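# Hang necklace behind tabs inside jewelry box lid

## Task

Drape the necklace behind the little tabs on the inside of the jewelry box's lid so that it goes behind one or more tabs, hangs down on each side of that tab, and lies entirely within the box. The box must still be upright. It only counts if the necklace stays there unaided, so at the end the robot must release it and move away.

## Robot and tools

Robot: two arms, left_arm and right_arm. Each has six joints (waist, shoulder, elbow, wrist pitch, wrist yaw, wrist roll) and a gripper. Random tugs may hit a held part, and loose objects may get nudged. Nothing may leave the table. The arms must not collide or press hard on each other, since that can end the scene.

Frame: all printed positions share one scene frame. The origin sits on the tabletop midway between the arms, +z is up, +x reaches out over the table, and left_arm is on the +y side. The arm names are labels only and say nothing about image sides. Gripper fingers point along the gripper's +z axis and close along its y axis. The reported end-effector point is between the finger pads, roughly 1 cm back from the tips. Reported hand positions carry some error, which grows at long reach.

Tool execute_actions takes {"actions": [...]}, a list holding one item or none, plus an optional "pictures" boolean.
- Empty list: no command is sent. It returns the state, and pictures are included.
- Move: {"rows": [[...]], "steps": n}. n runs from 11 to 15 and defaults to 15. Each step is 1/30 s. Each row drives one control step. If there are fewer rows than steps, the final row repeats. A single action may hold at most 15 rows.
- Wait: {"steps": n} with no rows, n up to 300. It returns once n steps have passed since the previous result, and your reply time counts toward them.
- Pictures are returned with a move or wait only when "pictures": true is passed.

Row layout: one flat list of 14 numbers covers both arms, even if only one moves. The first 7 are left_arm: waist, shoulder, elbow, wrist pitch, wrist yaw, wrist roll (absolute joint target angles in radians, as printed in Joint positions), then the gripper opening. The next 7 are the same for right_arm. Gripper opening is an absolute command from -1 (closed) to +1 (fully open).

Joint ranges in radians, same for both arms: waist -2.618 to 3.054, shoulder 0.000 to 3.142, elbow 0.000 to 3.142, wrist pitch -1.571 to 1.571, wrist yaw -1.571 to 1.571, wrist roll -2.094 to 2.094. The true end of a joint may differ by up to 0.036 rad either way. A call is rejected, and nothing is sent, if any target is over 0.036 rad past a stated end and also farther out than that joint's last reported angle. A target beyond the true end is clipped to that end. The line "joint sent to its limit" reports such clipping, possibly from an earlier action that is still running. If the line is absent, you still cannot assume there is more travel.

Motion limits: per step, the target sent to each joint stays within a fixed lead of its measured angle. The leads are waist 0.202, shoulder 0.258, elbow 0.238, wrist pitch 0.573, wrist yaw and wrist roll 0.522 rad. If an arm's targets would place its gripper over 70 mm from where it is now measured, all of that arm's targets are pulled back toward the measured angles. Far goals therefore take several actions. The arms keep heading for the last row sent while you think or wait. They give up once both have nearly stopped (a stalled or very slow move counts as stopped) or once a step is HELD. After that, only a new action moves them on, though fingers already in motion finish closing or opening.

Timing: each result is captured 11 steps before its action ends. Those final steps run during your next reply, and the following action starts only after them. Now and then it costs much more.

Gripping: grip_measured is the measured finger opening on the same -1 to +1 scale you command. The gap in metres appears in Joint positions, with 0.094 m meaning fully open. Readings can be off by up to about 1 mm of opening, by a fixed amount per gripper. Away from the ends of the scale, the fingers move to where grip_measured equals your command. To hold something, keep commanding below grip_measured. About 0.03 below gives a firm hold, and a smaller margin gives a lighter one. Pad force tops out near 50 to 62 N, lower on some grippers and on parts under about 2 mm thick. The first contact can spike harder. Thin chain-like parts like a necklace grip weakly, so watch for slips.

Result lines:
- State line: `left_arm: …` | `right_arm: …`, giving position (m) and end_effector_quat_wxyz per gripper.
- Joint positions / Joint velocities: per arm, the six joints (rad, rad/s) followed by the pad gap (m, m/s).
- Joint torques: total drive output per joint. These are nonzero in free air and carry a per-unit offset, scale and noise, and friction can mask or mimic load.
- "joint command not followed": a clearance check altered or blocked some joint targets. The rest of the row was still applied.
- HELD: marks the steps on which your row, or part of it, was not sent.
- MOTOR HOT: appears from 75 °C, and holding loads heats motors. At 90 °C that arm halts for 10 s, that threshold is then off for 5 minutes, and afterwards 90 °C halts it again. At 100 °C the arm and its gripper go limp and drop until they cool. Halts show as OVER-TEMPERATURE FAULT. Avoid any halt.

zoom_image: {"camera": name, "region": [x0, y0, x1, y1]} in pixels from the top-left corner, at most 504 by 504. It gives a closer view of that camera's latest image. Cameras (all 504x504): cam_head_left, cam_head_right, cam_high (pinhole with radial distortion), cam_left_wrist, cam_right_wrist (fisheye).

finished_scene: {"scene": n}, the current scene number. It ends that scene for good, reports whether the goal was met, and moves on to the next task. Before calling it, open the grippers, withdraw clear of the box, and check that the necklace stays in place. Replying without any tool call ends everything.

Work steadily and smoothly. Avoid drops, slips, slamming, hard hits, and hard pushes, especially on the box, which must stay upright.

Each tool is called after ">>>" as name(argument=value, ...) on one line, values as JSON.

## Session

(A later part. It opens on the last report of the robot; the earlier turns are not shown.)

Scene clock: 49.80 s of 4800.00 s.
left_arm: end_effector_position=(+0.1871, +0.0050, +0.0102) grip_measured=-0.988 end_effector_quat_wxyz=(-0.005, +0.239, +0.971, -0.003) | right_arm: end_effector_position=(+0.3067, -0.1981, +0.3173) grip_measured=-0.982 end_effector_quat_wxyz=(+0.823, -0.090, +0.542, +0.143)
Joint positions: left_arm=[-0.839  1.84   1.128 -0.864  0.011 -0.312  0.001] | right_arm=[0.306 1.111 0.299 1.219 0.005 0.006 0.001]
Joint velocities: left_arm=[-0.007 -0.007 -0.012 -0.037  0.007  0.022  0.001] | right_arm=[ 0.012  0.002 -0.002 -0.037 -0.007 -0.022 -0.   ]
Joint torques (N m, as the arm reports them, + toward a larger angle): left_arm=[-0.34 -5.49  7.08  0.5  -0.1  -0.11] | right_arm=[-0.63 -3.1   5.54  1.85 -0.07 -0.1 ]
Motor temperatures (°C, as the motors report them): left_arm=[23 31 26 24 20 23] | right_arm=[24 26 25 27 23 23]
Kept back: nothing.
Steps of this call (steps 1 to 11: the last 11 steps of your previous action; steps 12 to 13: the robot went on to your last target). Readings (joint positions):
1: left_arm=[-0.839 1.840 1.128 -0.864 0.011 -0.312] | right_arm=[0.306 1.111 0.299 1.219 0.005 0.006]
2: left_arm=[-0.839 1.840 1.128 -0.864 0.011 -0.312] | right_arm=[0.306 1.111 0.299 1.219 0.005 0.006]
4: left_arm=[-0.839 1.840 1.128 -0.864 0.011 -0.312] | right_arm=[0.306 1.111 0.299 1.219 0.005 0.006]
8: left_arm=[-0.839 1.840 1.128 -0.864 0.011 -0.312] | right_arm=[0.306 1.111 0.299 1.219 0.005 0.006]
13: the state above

>>> execute_actions(actions=[{"rows":[[-0.845,1.78,1.17,-0.93,0,-0.32,-1,0.5,1.1,0.15,1.2,0,0,-1],[-0.845,1.74,1.22,-1.0,0,-0.32,-1,0.5,1.1,0.15,1.2,0,0,-1],[-0.845,1.71,1.28,-1.07,0,-0.32,-1,0.6,1.1,0.1,1.2,0,0,-1],[-0.845,1.68,1.34,-1.14,0,-0.32,-1,0.7,1.1,0.05,1.2,0,0,-1],[-0.845,1.65,1.40,-1.21,0,-0.32,-1,0.8,1.1,0.05,1.2,0,0,-1],[-0.845,1.63,1.46,-1.28,0,-0.32,-1,0.9,1.1,0.05,1.2,0,0,-1],[-0.845,1.61,1.52,-1.35,0,-0.32,-1,0.995,1.1,0.05,1.2,0,0,-1],[-0.845,1.59,1.58,-1.42,0,-0.32,-1,0.995,1.1,0.05,1.2,0,0,-1],[-0.845,1.57,1.64,-1.5,0,-0.32,-1,0.995,1.1,0.05,1.2,0,0,-1],[-0.845,1.55,1.70,-1.57,0,-0.32,-1,0.995,1.1,0.05,1.2,0,0,-1]],"steps":15}])

>>> execute_actions(actions=[{"rows":[[-0.845,1.55,1.70,-1.57,0,-0.32,-1,0.995,1.2,0.05,1.25,0,0,-1],[-0.845,1.55,1.70,-1.57,0,-0.32,-1,0.995,1.2,0.05,1.25,0,0,-1],[-0.845,1.55,1.70,-1.57,0,-0.32,-1,0.995,1.2,0.05,1.25,0,0,-1],[-0.845,1.55,1.70,-1.57,0,-0.32,-1,0.995,1.2,0.05,1.25,0,0,-1],[-0.845,1.55,1.70,-1.57,0,-0.32,-1,0.995,1.36,0.115,1.4,0,0,-1]],"steps":15}])

>>> execute_actions(actions=[{"steps":22}], pictures=true)

Scene clock: 51.07 s of 4800.00 s.
left_arm: end_effector_position=(+0.1859, +0.0061, +0.0374) grip_measured=-0.988 end_effector_quat_wxyz=(-0.005, +0.239, +0.971, -0.003) | right_arm: end_effector_position=(+0.2691, -0.1411, +0.2674) grip_measured=-0.982 end_effector_quat_wxyz=(+0.776, -0.152, +0.573, +0.215)
Joint positions: left_arm=[-0.839  1.793  1.187 -0.971  0.011 -0.312  0.001] | right_arm=[0.512 1.108 0.174 1.235 0.016 0.006 0.001]
Joint velocities: left_arm=[-0.017 -0.603  1.038 -1.223  0.022 -0.022 -0.   ] | right_arm=[ 1.785  0.002 -1.277 -0.095 -0.066 -0.007 -0.   ]
Joint torques (N m, as the arm reports them, + toward a larger angle): left_arm=[ -0.27 -11.29  12.48   0.92  -0.06  -0.1 ] | right_arm=[-0.24 -2.38  4.17  1.92 -0.07 -0.11]
Motor temperatures (°C, as the motors report them): left_arm=[23 31 26 24 20 23] | right_arm=[24 26 25 27 23 23]
Steps of this call (steps 1 to 15: the robot went on to your last target; steps 16 to 34: nothing new was sent; steps 35 to 38: the first 4 steps of this action). Readings (joint positions):
35: left_arm=[-0.839 1.835 1.130 -0.868 0.011 -0.312] | right_arm=[0.330 1.111 0.286 1.226 0.021 0.006]
36: left_arm=[-0.839 1.827 1.137 -0.888 0.011 -0.312] | right_arm=[0.387 1.108 0.255 1.238 0.024 0.006]
38: the state above

Scene clock: 51.57 s of 4800.00 s.
left_arm: end_effector_position=(+0.1781, +0.0141, +0.2421) grip_measured=-0.988 end_effector_quat_wxyz=(+0.102, +0.238, +0.963, -0.069) | right_arm: end_effector_position=(+0.1503, -0.0343, +0.1932) grip_measured=-0.982 end_effector_quat_wxyz=(+0.646, -0.328, +0.582, +0.368)
Joint positions: left_arm=[-0.839  1.529  1.699 -1.494  0.011 -0.312  0.001] | right_arm=[ 0.988  1.176  0.049  1.234 -0.009  0.006  0.001]
Joint velocities: left_arm=[-0.002  0.129  0.012 -0.505 -0.051 -0.037  0.001] | right_arm=[ 0.002  0.315  0.007  0.007  0.007 -0.051  0.   ]
Joint torques (N m, as the arm reports them, + toward a larger angle): left_arm=[-0.36 -4.07  7.54  1.02 -0.1  -0.1 ] | right_arm=[ 0.46 -1.45  4.91  2.48  0.05 -0.07]
Motor temperatures (°C, as the motors report them): left_arm=[23 31 27 24 20 23] | right_arm=[24 26 25 27 23 23]
Steps of this call (steps 1 to 11: the last 11 steps of your previous action; steps 12 to 15: the first 4 steps of this action). Readings (joint positions):
12: left_arm=[-0.839 1.538 1.695 -1.426 0.011 -0.312] | right_arm=[0.988 1.119 0.049 1.211 -0.010 0.006]
13: left_arm=[-0.839 1.529 1.699 -1.452 0.011 -0.312] | right_arm=[0.988 1.141 0.049 1.228 -0.009 0.006]
15: the state above

Scene clock: 52.30 s of 4800.00 s.
left_arm: end_effector_position=(+0.1685, +0.0239, +0.2363) grip_measured=-0.988 end_effector_quat_wxyz=(+0.072, +0.238, +0.967, -0.051) | right_arm: end_effector_position=(+0.1591, -0.0202, +0.1992) grip_measured=-0.982 end_effector_quat_wxyz=(+0.658, -0.320, +0.568, +0.375)
Joint positions: left_arm=[-0.839  1.539  1.699 -1.556  0.011 -0.313  0.001] | right_arm=[ 0.988  1.349  0.097  1.401 -0.008  0.006  0.001]
Joint velocities: left_arm=[-0.012  0.002 -0.002 -0.007 -0.051 -0.007 -0.001] | right_arm=[-0.002 -0.012 -0.007  0.037 -0.037  0.037  0.   ]
Joint torques (N m, as the arm reports them, + toward a larger angle): left_arm=[-0.39 -4.18  7.4   0.7  -0.1  -0.09] | right_arm=[ 0.61 -2.    5.51  2.26  0.06 -0.09]
Motor temperatures (°C, as the motors report them): left_arm=[23 31 27 24 20 23] | right_arm=[24 26 25 27 23 23]
Kept back: nothing.
Steps of this call (steps 1 to 11: the last 11 steps of your previous action; steps 12 to 22: the robot went on to your last target). Readings (joint positions):
1: left_arm=[-0.839 1.533 1.699 -1.509 0.011 -0.313] | right_arm=[0.988 1.207 0.052 1.259 -0.008 0.006]
2: left_arm=[-0.839 1.536 1.699 -1.519 0.011 -0.313] | right_arm=[0.988 1.260 0.066 1.294 -0.008 0.006]
4: left_arm=[-0.839 1.539 1.699 -1.533 0.011 -0.313] | right_arm=[0.988 1.333 0.092 1.325 -0.008 0.006]
8: left_arm=[-0.839 1.539 1.699 -1.548 0.011 -0.313] | right_arm=[0.988 1.349 0.097 1.366 -0.008 0.006]
22: the state above

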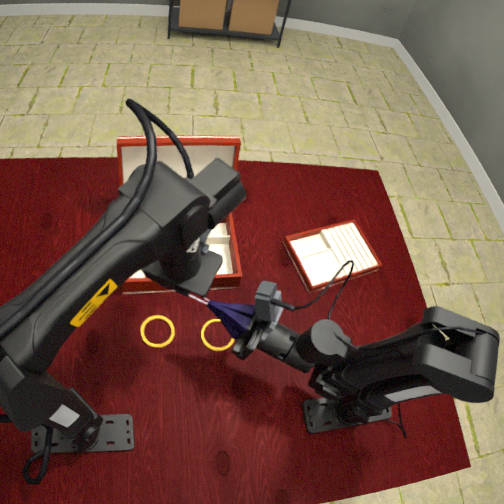

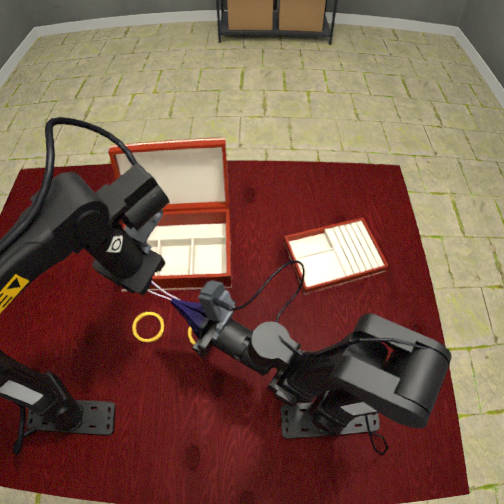

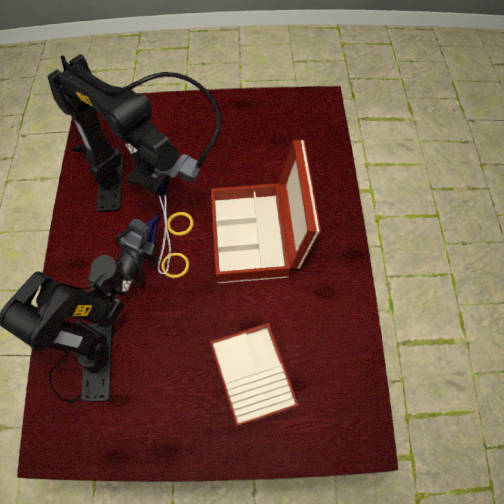

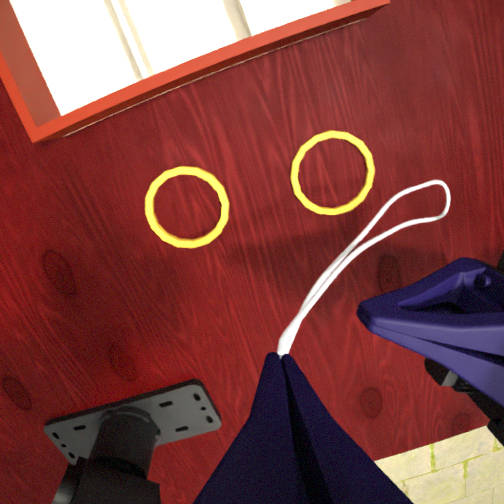

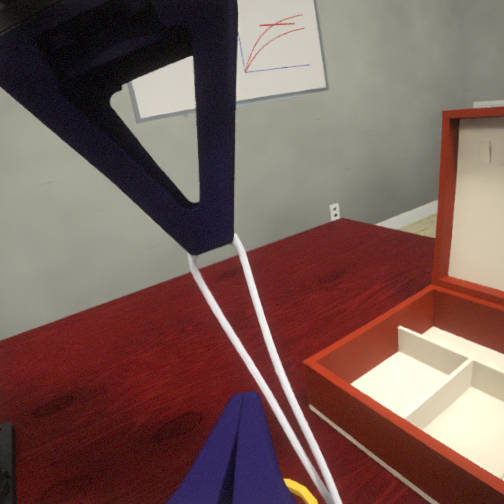

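>>> execute_actions(actions=[{"steps":30}], pictures=true)

Scene clock: 53.30 s of 4800.00 s.
left_arm: end_effector_position=(+0.1684, +0.0240, +0.2363) grip_measured=-0.988 end_effector_quat_wxyz=(+0.072, +0.238, +0.967, -0.051) | right_arm: end_effector_position=(+0.1591, -0.0203, +0.1994) grip_measured=-0.982 end_effector_quat_wxyz=(+0.659, -0.320, +0.568, +0.375)
Joint positions: left_arm=[-0.839  1.539  1.699 -1.556  0.011 -0.313  0.001] | right_arm=[ 0.988  1.349  0.097  1.402 -0.008  0.006  0.001]
Joint velocities: left_arm=[-0.007 -0.012 -0.002  0.066 -0.037  0.051 -0.   ] | right_arm=[-0.012  0.002 -0.007  0.051 -0.007 -0.007  0.001]
Joint torques (N m, as the arm reports them, + toward a larger angle): left_arm=[-0.45 -4.22  7.42  0.7  -0.1  -0.11] | right_arm=[ 0.66 -1.76  5.35  2.22  0.08 -0.11]
Motor temperatures (°C, as the motors report them): left_arm=[23 31 27 24 20 23] | right_arm=[24 26 25 27 23 23]
Kept back: nothing.
Steps of this call (steps 1 to 15: the robot went on to your last target; steps 16 to 30: nothing new was sent). Readings (joint positions):
1: left_arm=[-0.839 1.539 1.699 -1.556 0.011 -0.313] | right_arm=[0.988 1.349 0.097 1.401 -0.008 0.006]
2: left_arm=[-0.839 1.539 1.699 -1.556 0.011 -0.313] | right_arm=[0.988 1.349 0.097 1.401 -0.008 0.006]
4: left_arm=[-0.839 1.539 1.699 -1.556 0.011 -0.313] | right_arm=[0.988 1.349 0.097 1.402 -0.008 0.006]
8: left_arm=[-0.839 1.539 1.699 -1.556 0.011 -0.313] | right_arm=[0.988 1.349 0.097 1.402 -0.008 0.006]
30: the state above
All arms were judged still, so your last target was given up. Only a new action makes them travel on or press farther. Fingers that are still opening or closing keep moving.

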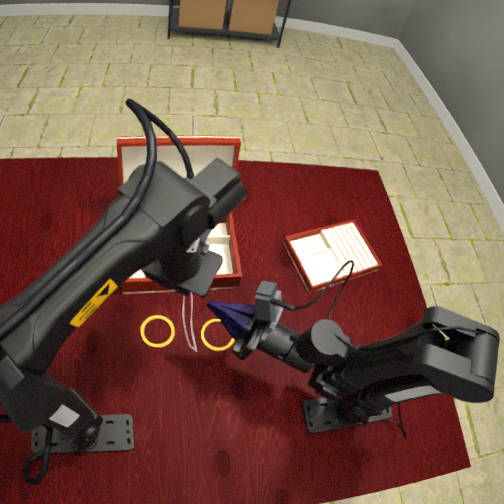

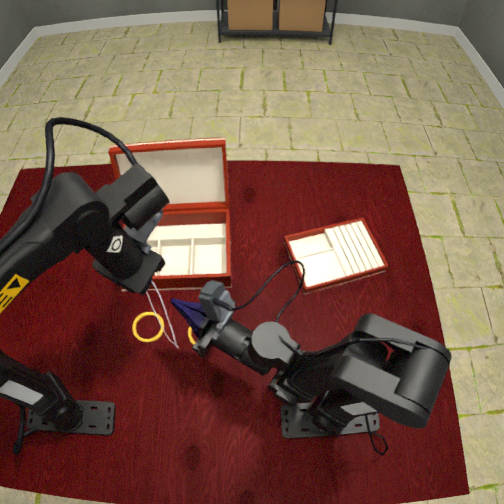

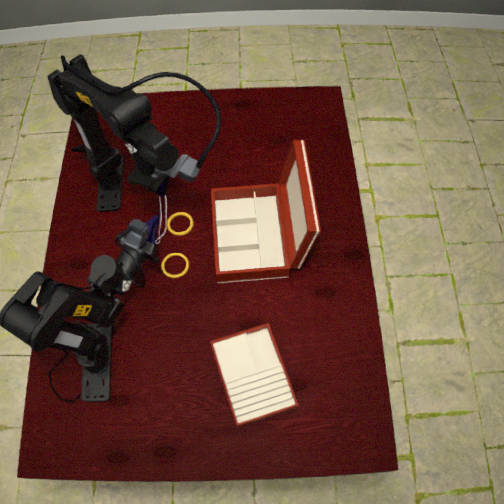

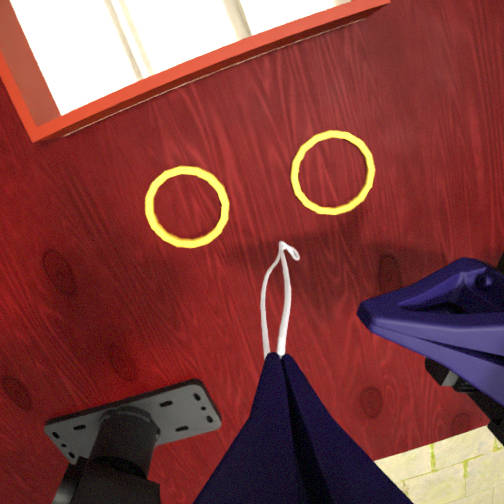

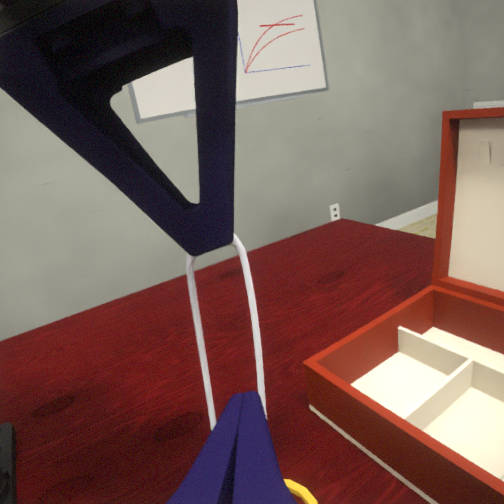

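>>> execute_actions(actions=[{"rows":[[-0.845,1.47,1.77,-1.57,0,-0.32,-1,0.995,1.2,0.12,1.3,0,0,-1],[-0.845,1.47,1.77,-1.57,0,-0.32,-1,0.995,1.2,0.12,1.3,0,0,-1],[-0.845,1.47,1.77,-1.57,0,-0.32,-1,0.995,1.2,0.12,1.3,0,0,-1],[-0.845,1.47,1.77,-1.57,0,-0.32,-1,0.995,1.2,0.12,1.3,0,0,-1],[-0.845,1.39,1.85,-1.57,0,-0.32,-1,0.995,1.07,0.24,1.17,0,0,-1]],"steps":15}])

>>> execute_actions(actions=[{"steps":30}], pictures=true)

Scene clock: 55.27 s of 4800.00 s.
left_arm: end_effector_position=(+0.1686, +0.0237, +0.2509) grip_measured=-0.988 end_effector_quat_wxyz=(+0.094, +0.238, +0.965, -0.064) | right_arm: end_effector_position=(+0.1552, -0.0266, +0.2229) grip_measured=-0.982 end_effector_quat_wxyz=(+0.676, -0.309, +0.548, +0.385)
Joint positions: left_arm=[-0.839  1.513  1.728 -1.557  0.011 -0.313  0.001] | right_arm=[ 0.988  1.236  0.1    1.346 -0.008  0.006  0.001]
Joint velocities: left_arm=[ 0.002 -0.325  0.237 -0.037 -0.037 -0.037  0.   ] | right_arm=[ 0.007 -0.579  0.095 -0.022  0.051 -0.095  0.   ]
Joint torques (N m, as the arm reports them, + toward a larger angle): left_arm=[-0.38 -6.48  9.68  0.81 -0.1  -0.1 ] | right_arm=[ 0.63 -1.98  5.42  1.69  0.02 -0.06]
Motor temperatures (°C, as the motors report them): left_arm=[23 31 27 24 20 23] | right_arm=[24 26 25 27 23 23]
Steps of this call (steps 1 to 55: nothing new was sent; steps 56 to 59: the first 4 steps of this action). Readings (joint positions):
56: left_arm=[-0.839 1.536 1.703 -1.557 0.011 -0.313] | right_arm=[0.988 1.331 0.097 1.383 -0.008 0.006]
57: left_arm=[-0.839 1.531 1.710 -1.557 0.011 -0.313] | right_arm=[0.988 1.295 0.097 1.354 -0.008 0.006]
59: the state above

Scene clock: 56.27 s of 4800.00 s.
left_arm: end_effector_position=(+0.1605, +0.0321, +0.3193) grip_measured=-0.988 end_effector_quat_wxyz=(+0.196, +0.233, +0.944, -0.127) | right_arm: end_effector_position=(+0.1569, -0.0238, +0.2935) grip_measured=-0.982 end_effector_quat_wxyz=(+0.712, -0.282, +0.500, +0.405)
Joint positions: left_arm=[-0.839  1.381  1.842 -1.56   0.011 -0.313  0.001] | right_arm=[ 0.988  1.08   0.239  1.189 -0.008  0.006  0.001]
Joint velocities: left_arm=[ 0.027 -0.007 -0.007 -0.007 -0.007  0.051 -0.   ] | right_arm=[-0.012  0.012 -0.002  0.007  0.022  0.022  0.   ]
Joint torques (N m, as the arm reports them, + toward a larger angle): left_arm=[-0.38 -2.45  7.46  1.28 -0.1  -0.09] | right_arm=[ 0.63 -2.55  5.88  1.91  0.07 -0.05]
Motor temperatures (°C, as the motors report them): left_arm=[23 30 27 24 20 23] | right_arm=[24 26 26 27 23 23]
Kept back: nothing.
Steps of this call (steps 1 to 11: the last 11 steps of your previous action; steps 12 to 30: the robot went on to your last target). Readings (joint positions):
1: left_arm=[-0.839 1.497 1.743 -1.560 0.011 -0.313] | right_arm=[0.988 1.204 0.117 1.315 -0.008 0.006]
2: left_arm=[-0.839 1.481 1.764 -1.561 0.011 -0.313] | right_arm=[0.988 1.164 0.146 1.269 -0.008 0.006]
4: left_arm=[-0.839 1.438 1.806 -1.560 0.011 -0.313] | right_arm=[0.988 1.109 0.205 1.245 -0.008 0.006]
8: left_arm=[-0.839 1.378 1.841 -1.560 0.011 -0.313] | right_arm=[0.988 1.080 0.239 1.239 -0.008 0.006]
30: the state above
All arms were judged still, so your last target was given up. Only a new action makes them travel on or press farther. Fingers that are still opening or closing keep moving.

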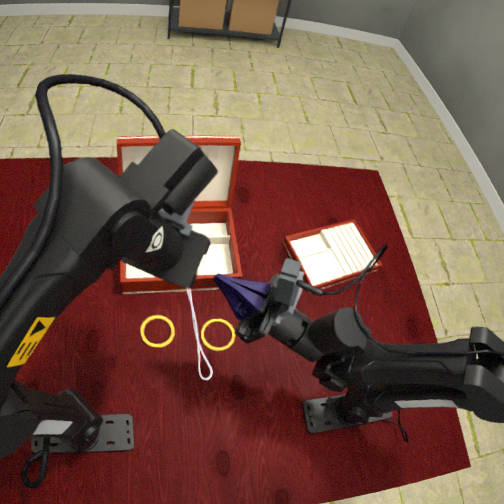

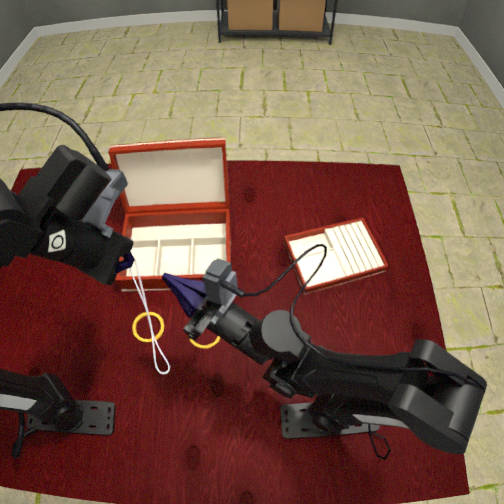

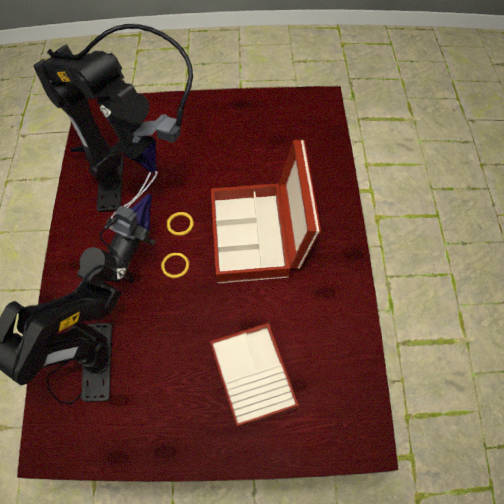

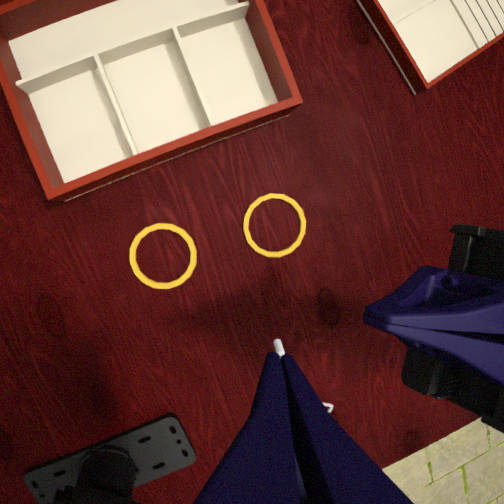

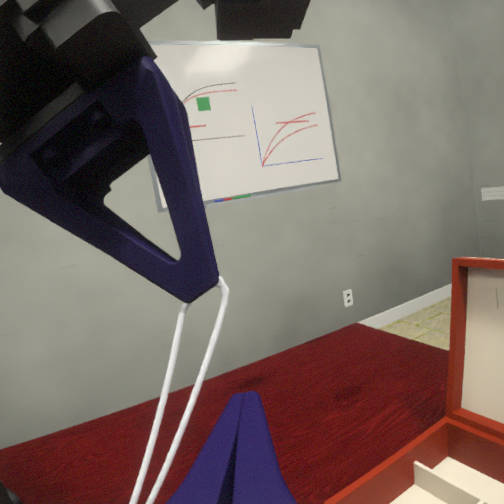

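>>> execute_actions(actions=[{"rows":[[-0.845,1.39,1.85,-1.57,0,-0.32,-1,1.045,1.07,0.24,1.17,0,0,-1]],"steps":15}])

>>> execute_actions(actions=[{"steps":25}], pictures=true)

Scene clock: 56.77 s of 4800.00 s.
left_arm: end_effector_position=(+0.1605, +0.0321, +0.3193) grip_measured=-0.988 end_effector_quat_wxyz=(+0.196, +0.233, +0.944, -0.127) | right_arm: end_effector_position=(+0.1450, -0.0169, +0.2935) grip_measured=-0.982 end_effector_quat_wxyz=(+0.704, -0.291, +0.495, +0.419)
Joint positions: left_arm=[-0.839  1.381  1.842 -1.56   0.011 -0.313  0.001] | right_arm=[ 1.032  1.08   0.239  1.189 -0.002  0.006  0.001]
Joint velocities: left_arm=[ 0.007  0.002  0.007 -0.022 -0.051  0.022  0.   ] | right_arm=[ 0.164 -0.002 -0.007 -0.007 -0.007 -0.037  0.001]
Joint torques (N m, as the arm reports them, + toward a larger angle): left_arm=[-0.39 -2.46  7.41  1.28 -0.09 -0.1 ] | right_arm=[ 0.07 -2.73  5.65  1.91 -0.07 -0.09]
Motor temperatures (°C, as the motors report them): left_arm=[23 30 27 24 20 23] | right_arm=[24 26 26 27 23 23]
Steps of this call (steps 1 to 11: nothing new was sent; steps 12 to 15: the first 4 steps of this action). Readings (joint positions):
12: left_arm=[-0.839 1.381 1.842 -1.560 0.011 -0.313] | right_arm=[0.995 1.080 0.239 1.189 -0.003 0.006]
13: left_arm=[-0.839 1.381 1.842 -1.560 0.011 -0.313] | right_arm=[1.010 1.080 0.239 1.189 -0.002 0.006]
15: the state above

Scene clock: 57.60 s of 4800.00 s.
left_arm: end_effector_position=(+0.1605, +0.0321, +0.3193) grip_measured=-0.988 end_effector_quat_wxyz=(+0.196, +0.233, +0.944, -0.127) | right_arm: end_effector_position=(+0.1436, -0.0162, +0.2935) grip_measured=-0.982 end_effector_quat_wxyz=(+0.703, -0.292, +0.494, +0.420)
Joint positions: left_arm=[-0.839  1.381  1.842 -1.56   0.011 -0.313  0.001] | right_arm=[ 1.037  1.08   0.239  1.189 -0.002  0.006  0.001]
Joint velocities: left_arm=[ 0.007  0.022 -0.007  0.007 -0.022  0.037 -0.   ] | right_arm=[ 0.007 -0.002  0.012  0.007 -0.051 -0.022  0.   ]
Joint torques (N m, as the arm reports them, + toward a larger angle): left_arm=[-0.41 -2.43  7.45  1.29 -0.1  -0.1 ] | right_arm=[ 0.8  -2.62  5.63  1.84 -0.01 -0.07]
Motor temperatures (°C, as the motors report them): left_arm=[23 30 27 25 20 23] | right_arm=[24 26 26 27 23 23]
Kept back: nothing.
Steps of this call (steps 1 to 11: the last 11 steps of your previous action; steps 12 to 15: the robot went on to your last target; steps 16 to 25: nothing new was sent). Readings (joint positions):
1: left_arm=[-0.839 1.381 1.842 -1.560 0.011 -0.313] | right_arm=[1.035 1.080 0.239 1.189 -0.002 0.006]
2: left_arm=[-0.839 1.381 1.842 -1.560 0.011 -0.313] | right_arm=[1.037 1.080 0.239 1.189 -0.002 0.006]
4: left_arm=[-0.839 1.381 1.842 -1.560 0.011 -0.313] | right_arm=[1.037 1.080 0.239 1.189 -0.002 0.006]
8: left_arm=[-0.839 1.381 1.842 -1.560 0.011 -0.313] | right_arm=[1.037 1.080 0.239 1.189 -0.002 0.006]
25: the state above
All arms were judged still, so your last target was given up. Only a new action makes them travel on or press farther. Fingers that are still opening or closing keep moving.

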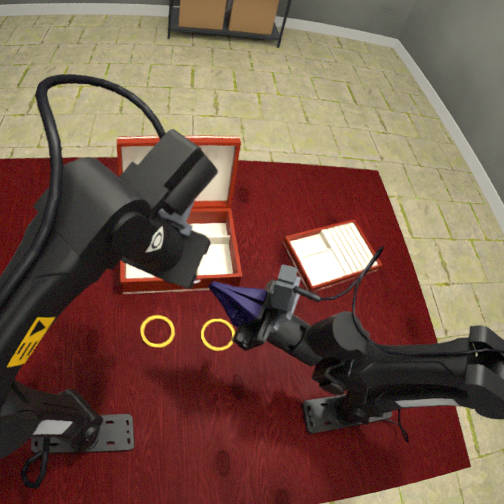

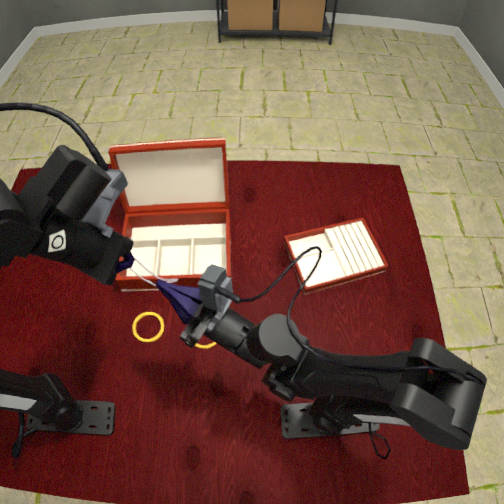

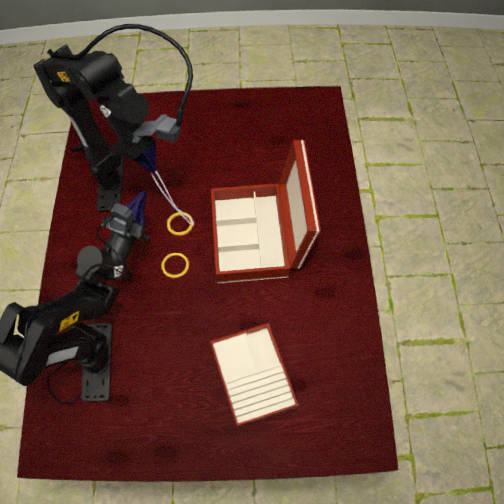

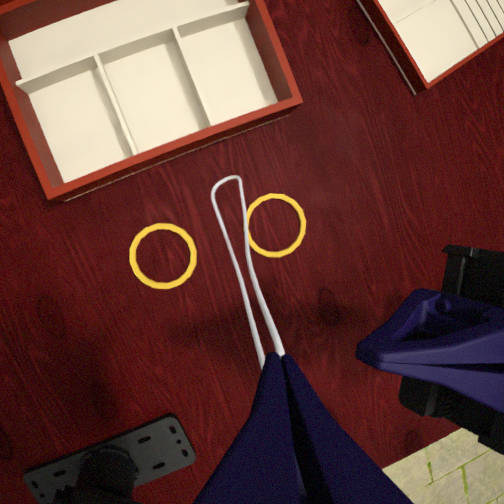

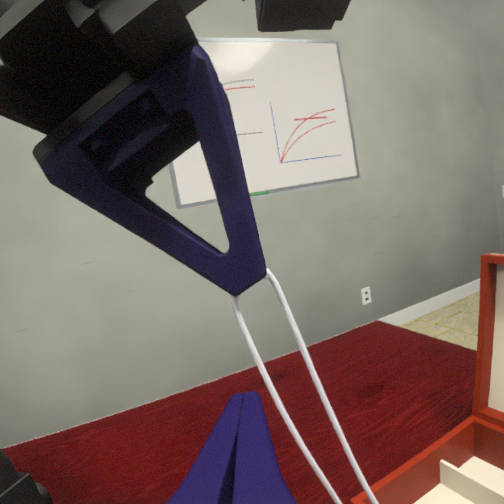

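>>> execute_actions(actions=[{"steps":70}], pictures=true)

Scene clock: 59.93 s of 4800.00 s.
left_arm: end_effector_position=(+0.1605, +0.0321, +0.3193) grip_measured=-0.988 end_effector_quat_wxyz=(+0.196, +0.233, +0.944, -0.127) | right_arm: end_effector_position=(+0.1436, -0.0162, +0.2935) grip_measured=-0.982 end_effector_quat_wxyz=(+0.703, -0.292, +0.494, +0.420)
Joint positions: left_arm=[-0.839  1.381  1.842 -1.56   0.011 -0.313  0.001] | right_arm=[ 1.037  1.08   0.239  1.189 -0.002  0.006  0.001]
Joint velocities: left_arm=[-0.002  0.002 -0.007 -0.095 -0.022 -0.022  0.   ] | right_arm=[-0.002 -0.012 -0.002 -0.022 -0.066  0.037  0.001]
Joint torques (N m, as the arm reports them, + toward a larger angle): left_arm=[-0.42 -2.47  7.38  1.27 -0.1  -0.09] | right_arm=[ 0.7  -2.48  5.65  1.86  0.04 -0.06]
Motor temperatures (°C, as the motors report them): left_arm=[23 29 27 25 20 23] | right_arm=[24 26 26 27 23 23]
Kept back: nothing.
Steps of this call (steps 1 to 70: nothing new was sent). Readings (joint positions):
1: left_arm=[-0.839 1.381 1.842 -1.560 0.011 -0.313] | right_arm=[1.037 1.080 0.239 1.189 -0.002 0.006]
2: left_arm=[-0.839 1.381 1.842 -1.560 0.011 -0.313] | right_arm=[1.037 1.080 0.239 1.189 -0.002 0.006]
4: left_arm=[-0.839 1.381 1.842 -1.560 0.011 -0.313] | right_arm=[1.037 1.080 0.239 1.189 -0.002 0.006]
8: left_arm=[-0.839 1.381 1.842 -1.560 0.011 -0.313] | right_arm=[1.037 1.080 0.239 1.189 -0.002 0.006]
70: the state above

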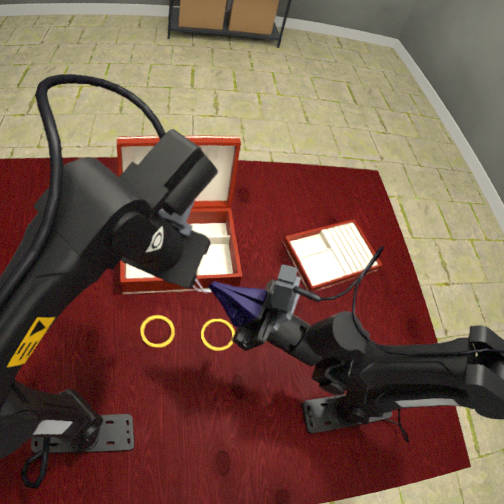

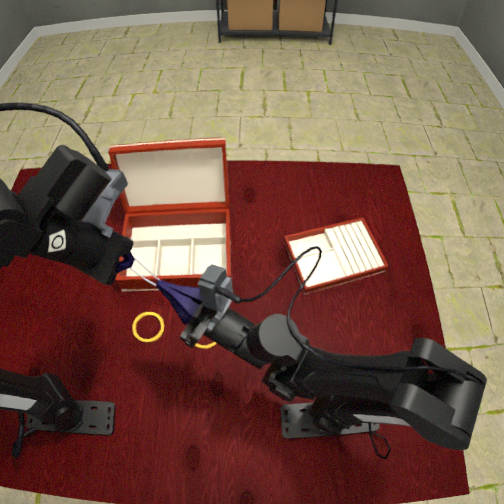

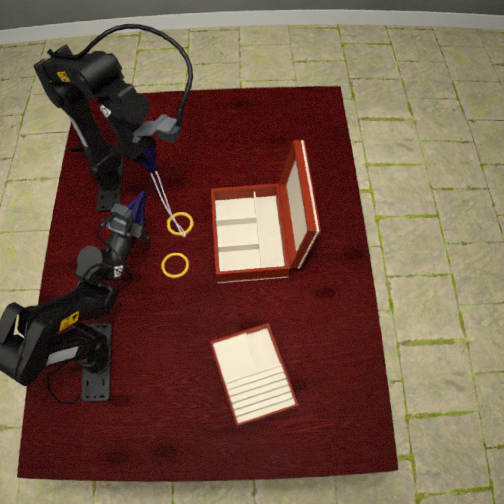

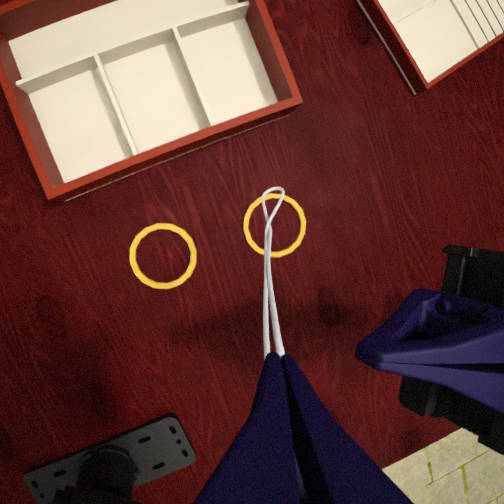

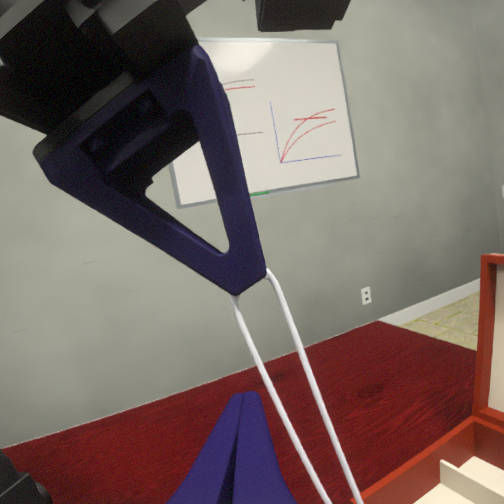

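>>> execute_actions(actions=[{"rows":[[-0.845,1.39,1.85,-1.57,0,-0.32,-1,1.0,1.12,0.27,1.2,0,0,-1],[-0.845,1.39,1.85,-1.57,0,-0.32,-1,1.0,1.12,0.27,1.2,0,0,-1],[-0.845,1.39,1.85,-1.57,0,-0.32,-1,1.0,1.12,0.27,1.2,0,0,-1],[-0.845,1.39,1.85,-1.57,0,-0.32,-1,1.0,1.12,0.27,1.2,0,0,-1],[-0.845,1.39,1.85,-1.57,0,-0.32,-1,1.0,1.22,0.335,1.23,0,0,-1]],"steps":15}])

>>> execute_actions(actions=[{"steps":20}], pictures=true)

Scene clock: 61.07 s of 4800.00 s.
left_arm: end_effector_position=(+0.1605, +0.0321, +0.3193) grip_measured=-0.988 end_effector_quat_wxyz=(+0.196, +0.233, +0.944, -0.127) | right_arm: end_effector_position=(+0.1526, -0.0170, +0.2929) grip_measured=-0.982 end_effector_quat_wxyz=(+0.707, -0.287, +0.499, +0.411)
Joint positions: left_arm=[-0.839  1.381  1.842 -1.56   0.011 -0.313  0.001] | right_arm=[ 1.012  1.102  0.249  1.197 -0.003  0.006  0.001]
Joint velocities: left_arm=[-0.012 -0.012 -0.002 -0.051  0.007  0.051 -0.   ] | right_arm=[-0.105  0.09   0.037  0.022 -0.022 -0.081 -0.001]
Joint torques (N m, as the arm reports them, + toward a larger angle): left_arm=[-0.43 -2.43  7.4   1.28 -0.1  -0.1 ] | right_arm=[-0.57 -0.98  6.46  2.1   0.05 -0.09]
Motor temperatures (°C, as the motors report them): left_arm=[23 29 27 25 20 23] | right_arm=[24 26 26 27 23 23]
Steps of this call (steps 1 to 30: nothing new was sent; steps 31 to 34: the first 4 steps of this action). Readings (joint positions):
31: left_arm=[-0.839 1.381 1.842 -1.560 0.011 -0.313] | right_arm=[1.033 1.084 0.240 1.192 -0.003 0.006]
32: left_arm=[-0.839 1.381 1.842 -1.560 0.011 -0.313] | right_arm=[1.024 1.091 0.244 1.195 -0.004 0.006]
34: the state above

Scene clock: 61.73 s of 4800.00 s.
left_arm: end_effector_position=(+0.1605, +0.0321, +0.3193) grip_measured=-0.988 end_effector_quat_wxyz=(+0.196, +0.233, +0.944, -0.127) | right_arm: end_effector_position=(+0.1639, +0.0004, +0.2956) grip_measured=-0.982 end_effector_quat_wxyz=(+0.706, -0.288, +0.501, +0.410)
Joint positions: left_arm=[-0.839  1.381  1.842 -1.56   0.011 -0.313  0.001] | right_arm=[ 1.009  1.209  0.318  1.231 -0.003  0.006  0.001]
Joint velocities: left_arm=[ 0.012 -0.002 -0.007 -0.022 -0.081  0.007 -0.   ] | right_arm=[-0.002 -0.012  0.022  0.022  0.022 -0.007 -0.001]
Joint torques (N m, as the arm reports them, + toward a larger angle): left_arm=[-0.38 -2.4   7.38  1.27 -0.1  -0.1 ] | right_arm=[-0.8  -1.85  6.6   2.15  0.   -0.08]
Motor temperatures (°C, as the motors report them): left_arm=[23 29 27 25 20 23] | right_arm=[24 26 26 27 23 23]
Kept back: nothing.
Steps of this call (steps 1 to 11: the last 11 steps of your previous action; steps 12 to 20: the robot went on to your last target). Readings (joint positions):
1: left_arm=[-0.839 1.381 1.842 -1.560 0.011 -0.313] | right_arm=[1.009 1.117 0.257 1.204 -0.003 0.006]
2: left_arm=[-0.839 1.381 1.842 -1.560 0.011 -0.313] | right_arm=[1.009 1.148 0.277 1.214 -0.003 0.006]
4: left_arm=[-0.839 1.381 1.842 -1.560 0.011 -0.313] | right_arm=[1.009 1.196 0.311 1.217 -0.003 0.006]
8: left_arm=[-0.839 1.381 1.842 -1.560 0.011 -0.313] | right_arm=[1.009 1.209 0.318 1.221 -0.003 0.006]
20: the state above

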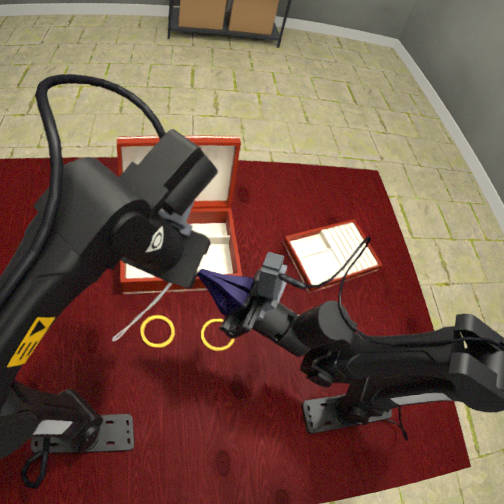

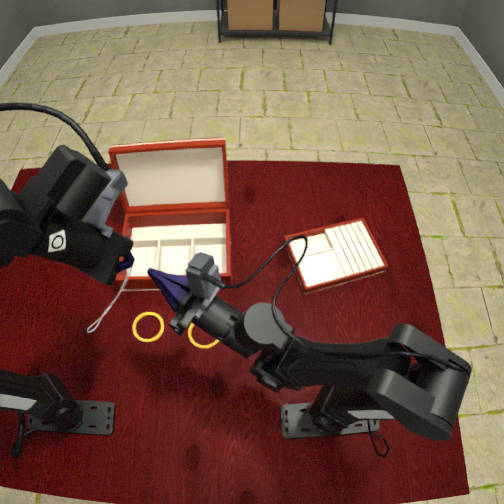

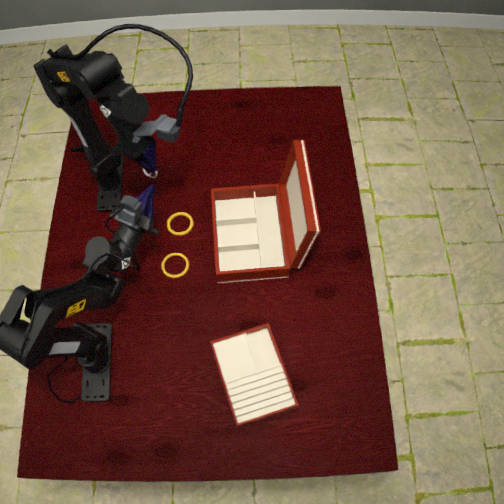

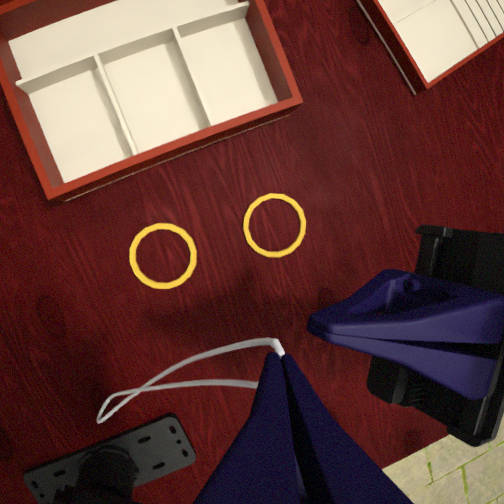

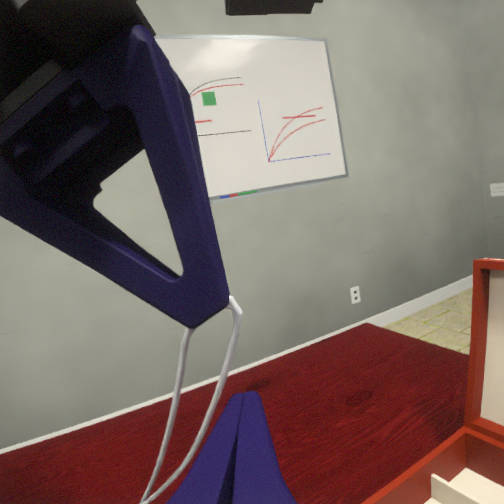

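>>> execute_actions(actions=[{"rows":[[-0.845,1.39,1.85,-1.57,0,-0.32,-1,1.05,1.22,0.325,1.18,0,0,-1]],"steps":15}])

>>> execute_actions(actions=[{"steps":40}], pictures=true)

Scene clock: 63.53 s of 4800.00 s.
left_arm: end_effector_position=(+0.1605, +0.0321, +0.3193) grip_measured=-0.988 end_effector_quat_wxyz=(+0.196, +0.233, +0.944, -0.127) | right_arm: end_effector_position=(+0.1558, +0.0064, +0.2915) grip_measured=-0.982 end_effector_quat_wxyz=(+0.696, -0.297, +0.503, +0.417)
Joint positions: left_arm=[-0.839  1.381  1.842 -1.56   0.011 -0.313  0.001] | right_arm=[1.038 1.209 0.318 1.214 0.    0.006 0.001]
Joint velocities: left_arm=[ 0.007  0.012 -0.002 -0.007 -0.007 -0.022  0.   ] | right_arm=[ 0.129  0.007  0.002 -0.154 -0.022 -0.022  0.   ]
Joint torques (N m, as the arm reports them, + toward a larger angle): left_arm=[-0.39 -2.43  7.4   1.27 -0.09 -0.1 ] | right_arm=[ 0.33 -1.96  5.96  1.91  0.01 -0.09]
Motor temperatures (°C, as the motors report them): left_arm=[23 29 27 25 20 23] | right_arm=[24 26 26 27 23 23]
Steps of this call (steps 1 to 15: the robot went on to your last target; steps 16 to 50: nothing new was sent; steps 51 to 54: the first 4 steps of this action). Readings (joint positions):
51: left_arm=[-0.839 1.381 1.842 -1.560 0.011 -0.313] | right_arm=[1.013 1.209 0.318 1.228 -0.000 0.006]
52: left_arm=[-0.839 1.381 1.842 -1.560 0.011 -0.313] | right_arm=[1.023 1.209 0.318 1.224 0.000 0.006]
54: the state above

Scene clock: 64.87 s of 4800.00 s.
left_arm: end_effector_position=(+0.1605, +0.0321, +0.3193) grip_measured=-0.988 end_effector_quat_wxyz=(+0.196, +0.233, +0.944, -0.127) | right_arm: end_effector_position=(+0.1552, +0.0080, +0.2881) grip_measured=-0.982 end_effector_quat_wxyz=(+0.692, -0.301, +0.508, +0.416)
Joint positions: left_arm=[-0.839  1.381  1.842 -1.56   0.011 -0.313  0.001] | right_arm=[1.041 1.209 0.318 1.199 0.    0.006 0.001]
Joint velocities: left_arm=[ 0.012  0.002 -0.007 -0.125  0.007 -0.007  0.001] | right_arm=[-0.017  0.007  0.017 -0.007  0.007 -0.095  0.   ]
Joint torques (N m, as the arm reports them, + toward a larger angle): left_arm=[-0.36 -2.43  7.42  1.27 -0.11 -0.09] | right_arm=[ 0.81 -1.99  5.87  1.94  0.01 -0.09]
Motor temperatures (°C, as the motors report them): left_arm=[23 28 27 25 20 23] | right_arm=[24 26 26 27 23 23]
Kept back: nothing.
Steps of this call (steps 1 to 11: the last 11 steps of your previous action; steps 12 to 30: the robot went on to your last target; steps 31 to 40: nothing new was sent). Readings (joint positions):
1: left_arm=[-0.839 1.381 1.842 -1.560 0.011 -0.313] | right_arm=[1.041 1.209 0.318 1.210 0.000 0.006]
2: left_arm=[-0.839 1.381 1.842 -1.560 0.011 -0.313] | right_arm=[1.041 1.209 0.318 1.208 0.000 0.006]
4: left_arm=[-0.839 1.381 1.842 -1.560 0.011 -0.313] | right_arm=[1.041 1.209 0.318 1.204 0.000 0.006]
8: left_arm=[-0.839 1.381 1.842 -1.560 0.011 -0.313] | right_arm=[1.041 1.209 0.318 1.201 0.000 0.006]
40: the state above
All arms were judged still, so your last target was given up. Only a new action makes them travel on or press farther. Fingers that are still opening or closing keep moving.

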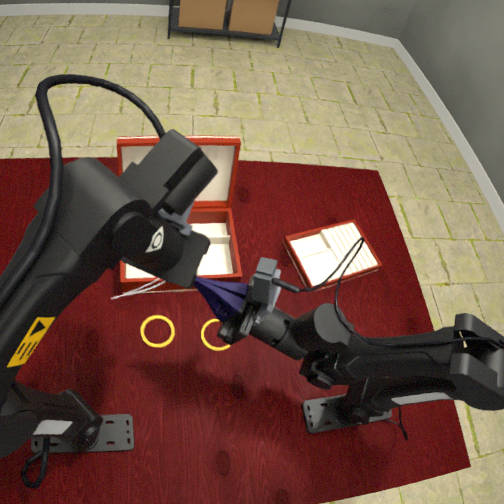

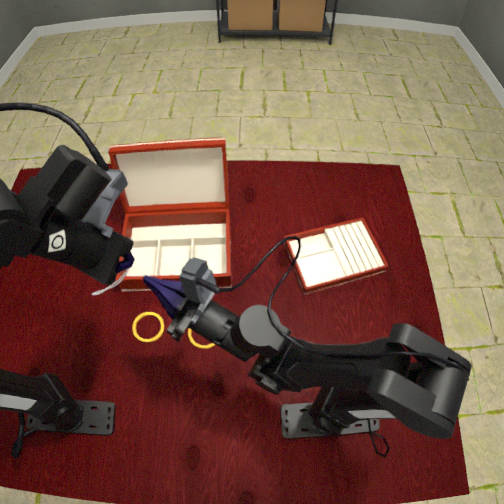

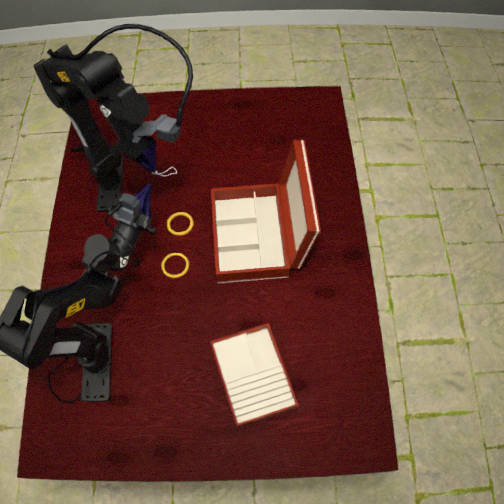

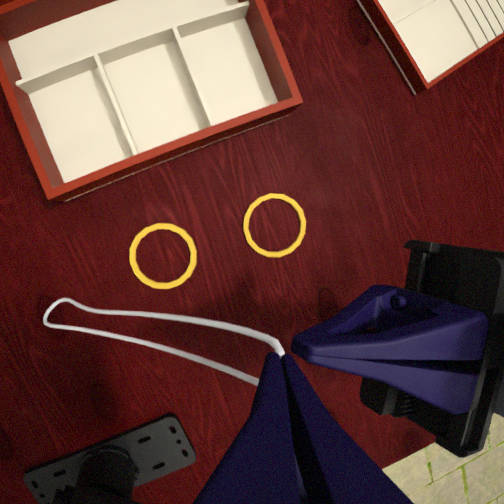

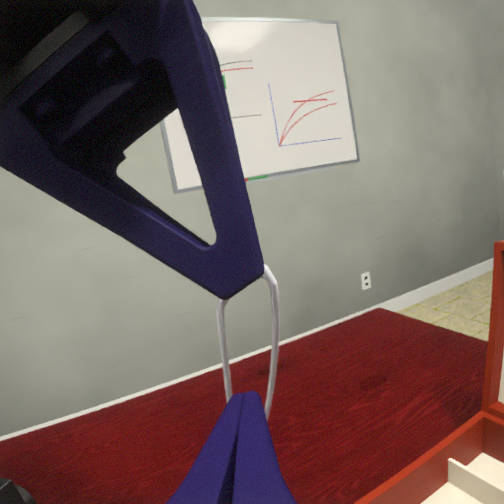

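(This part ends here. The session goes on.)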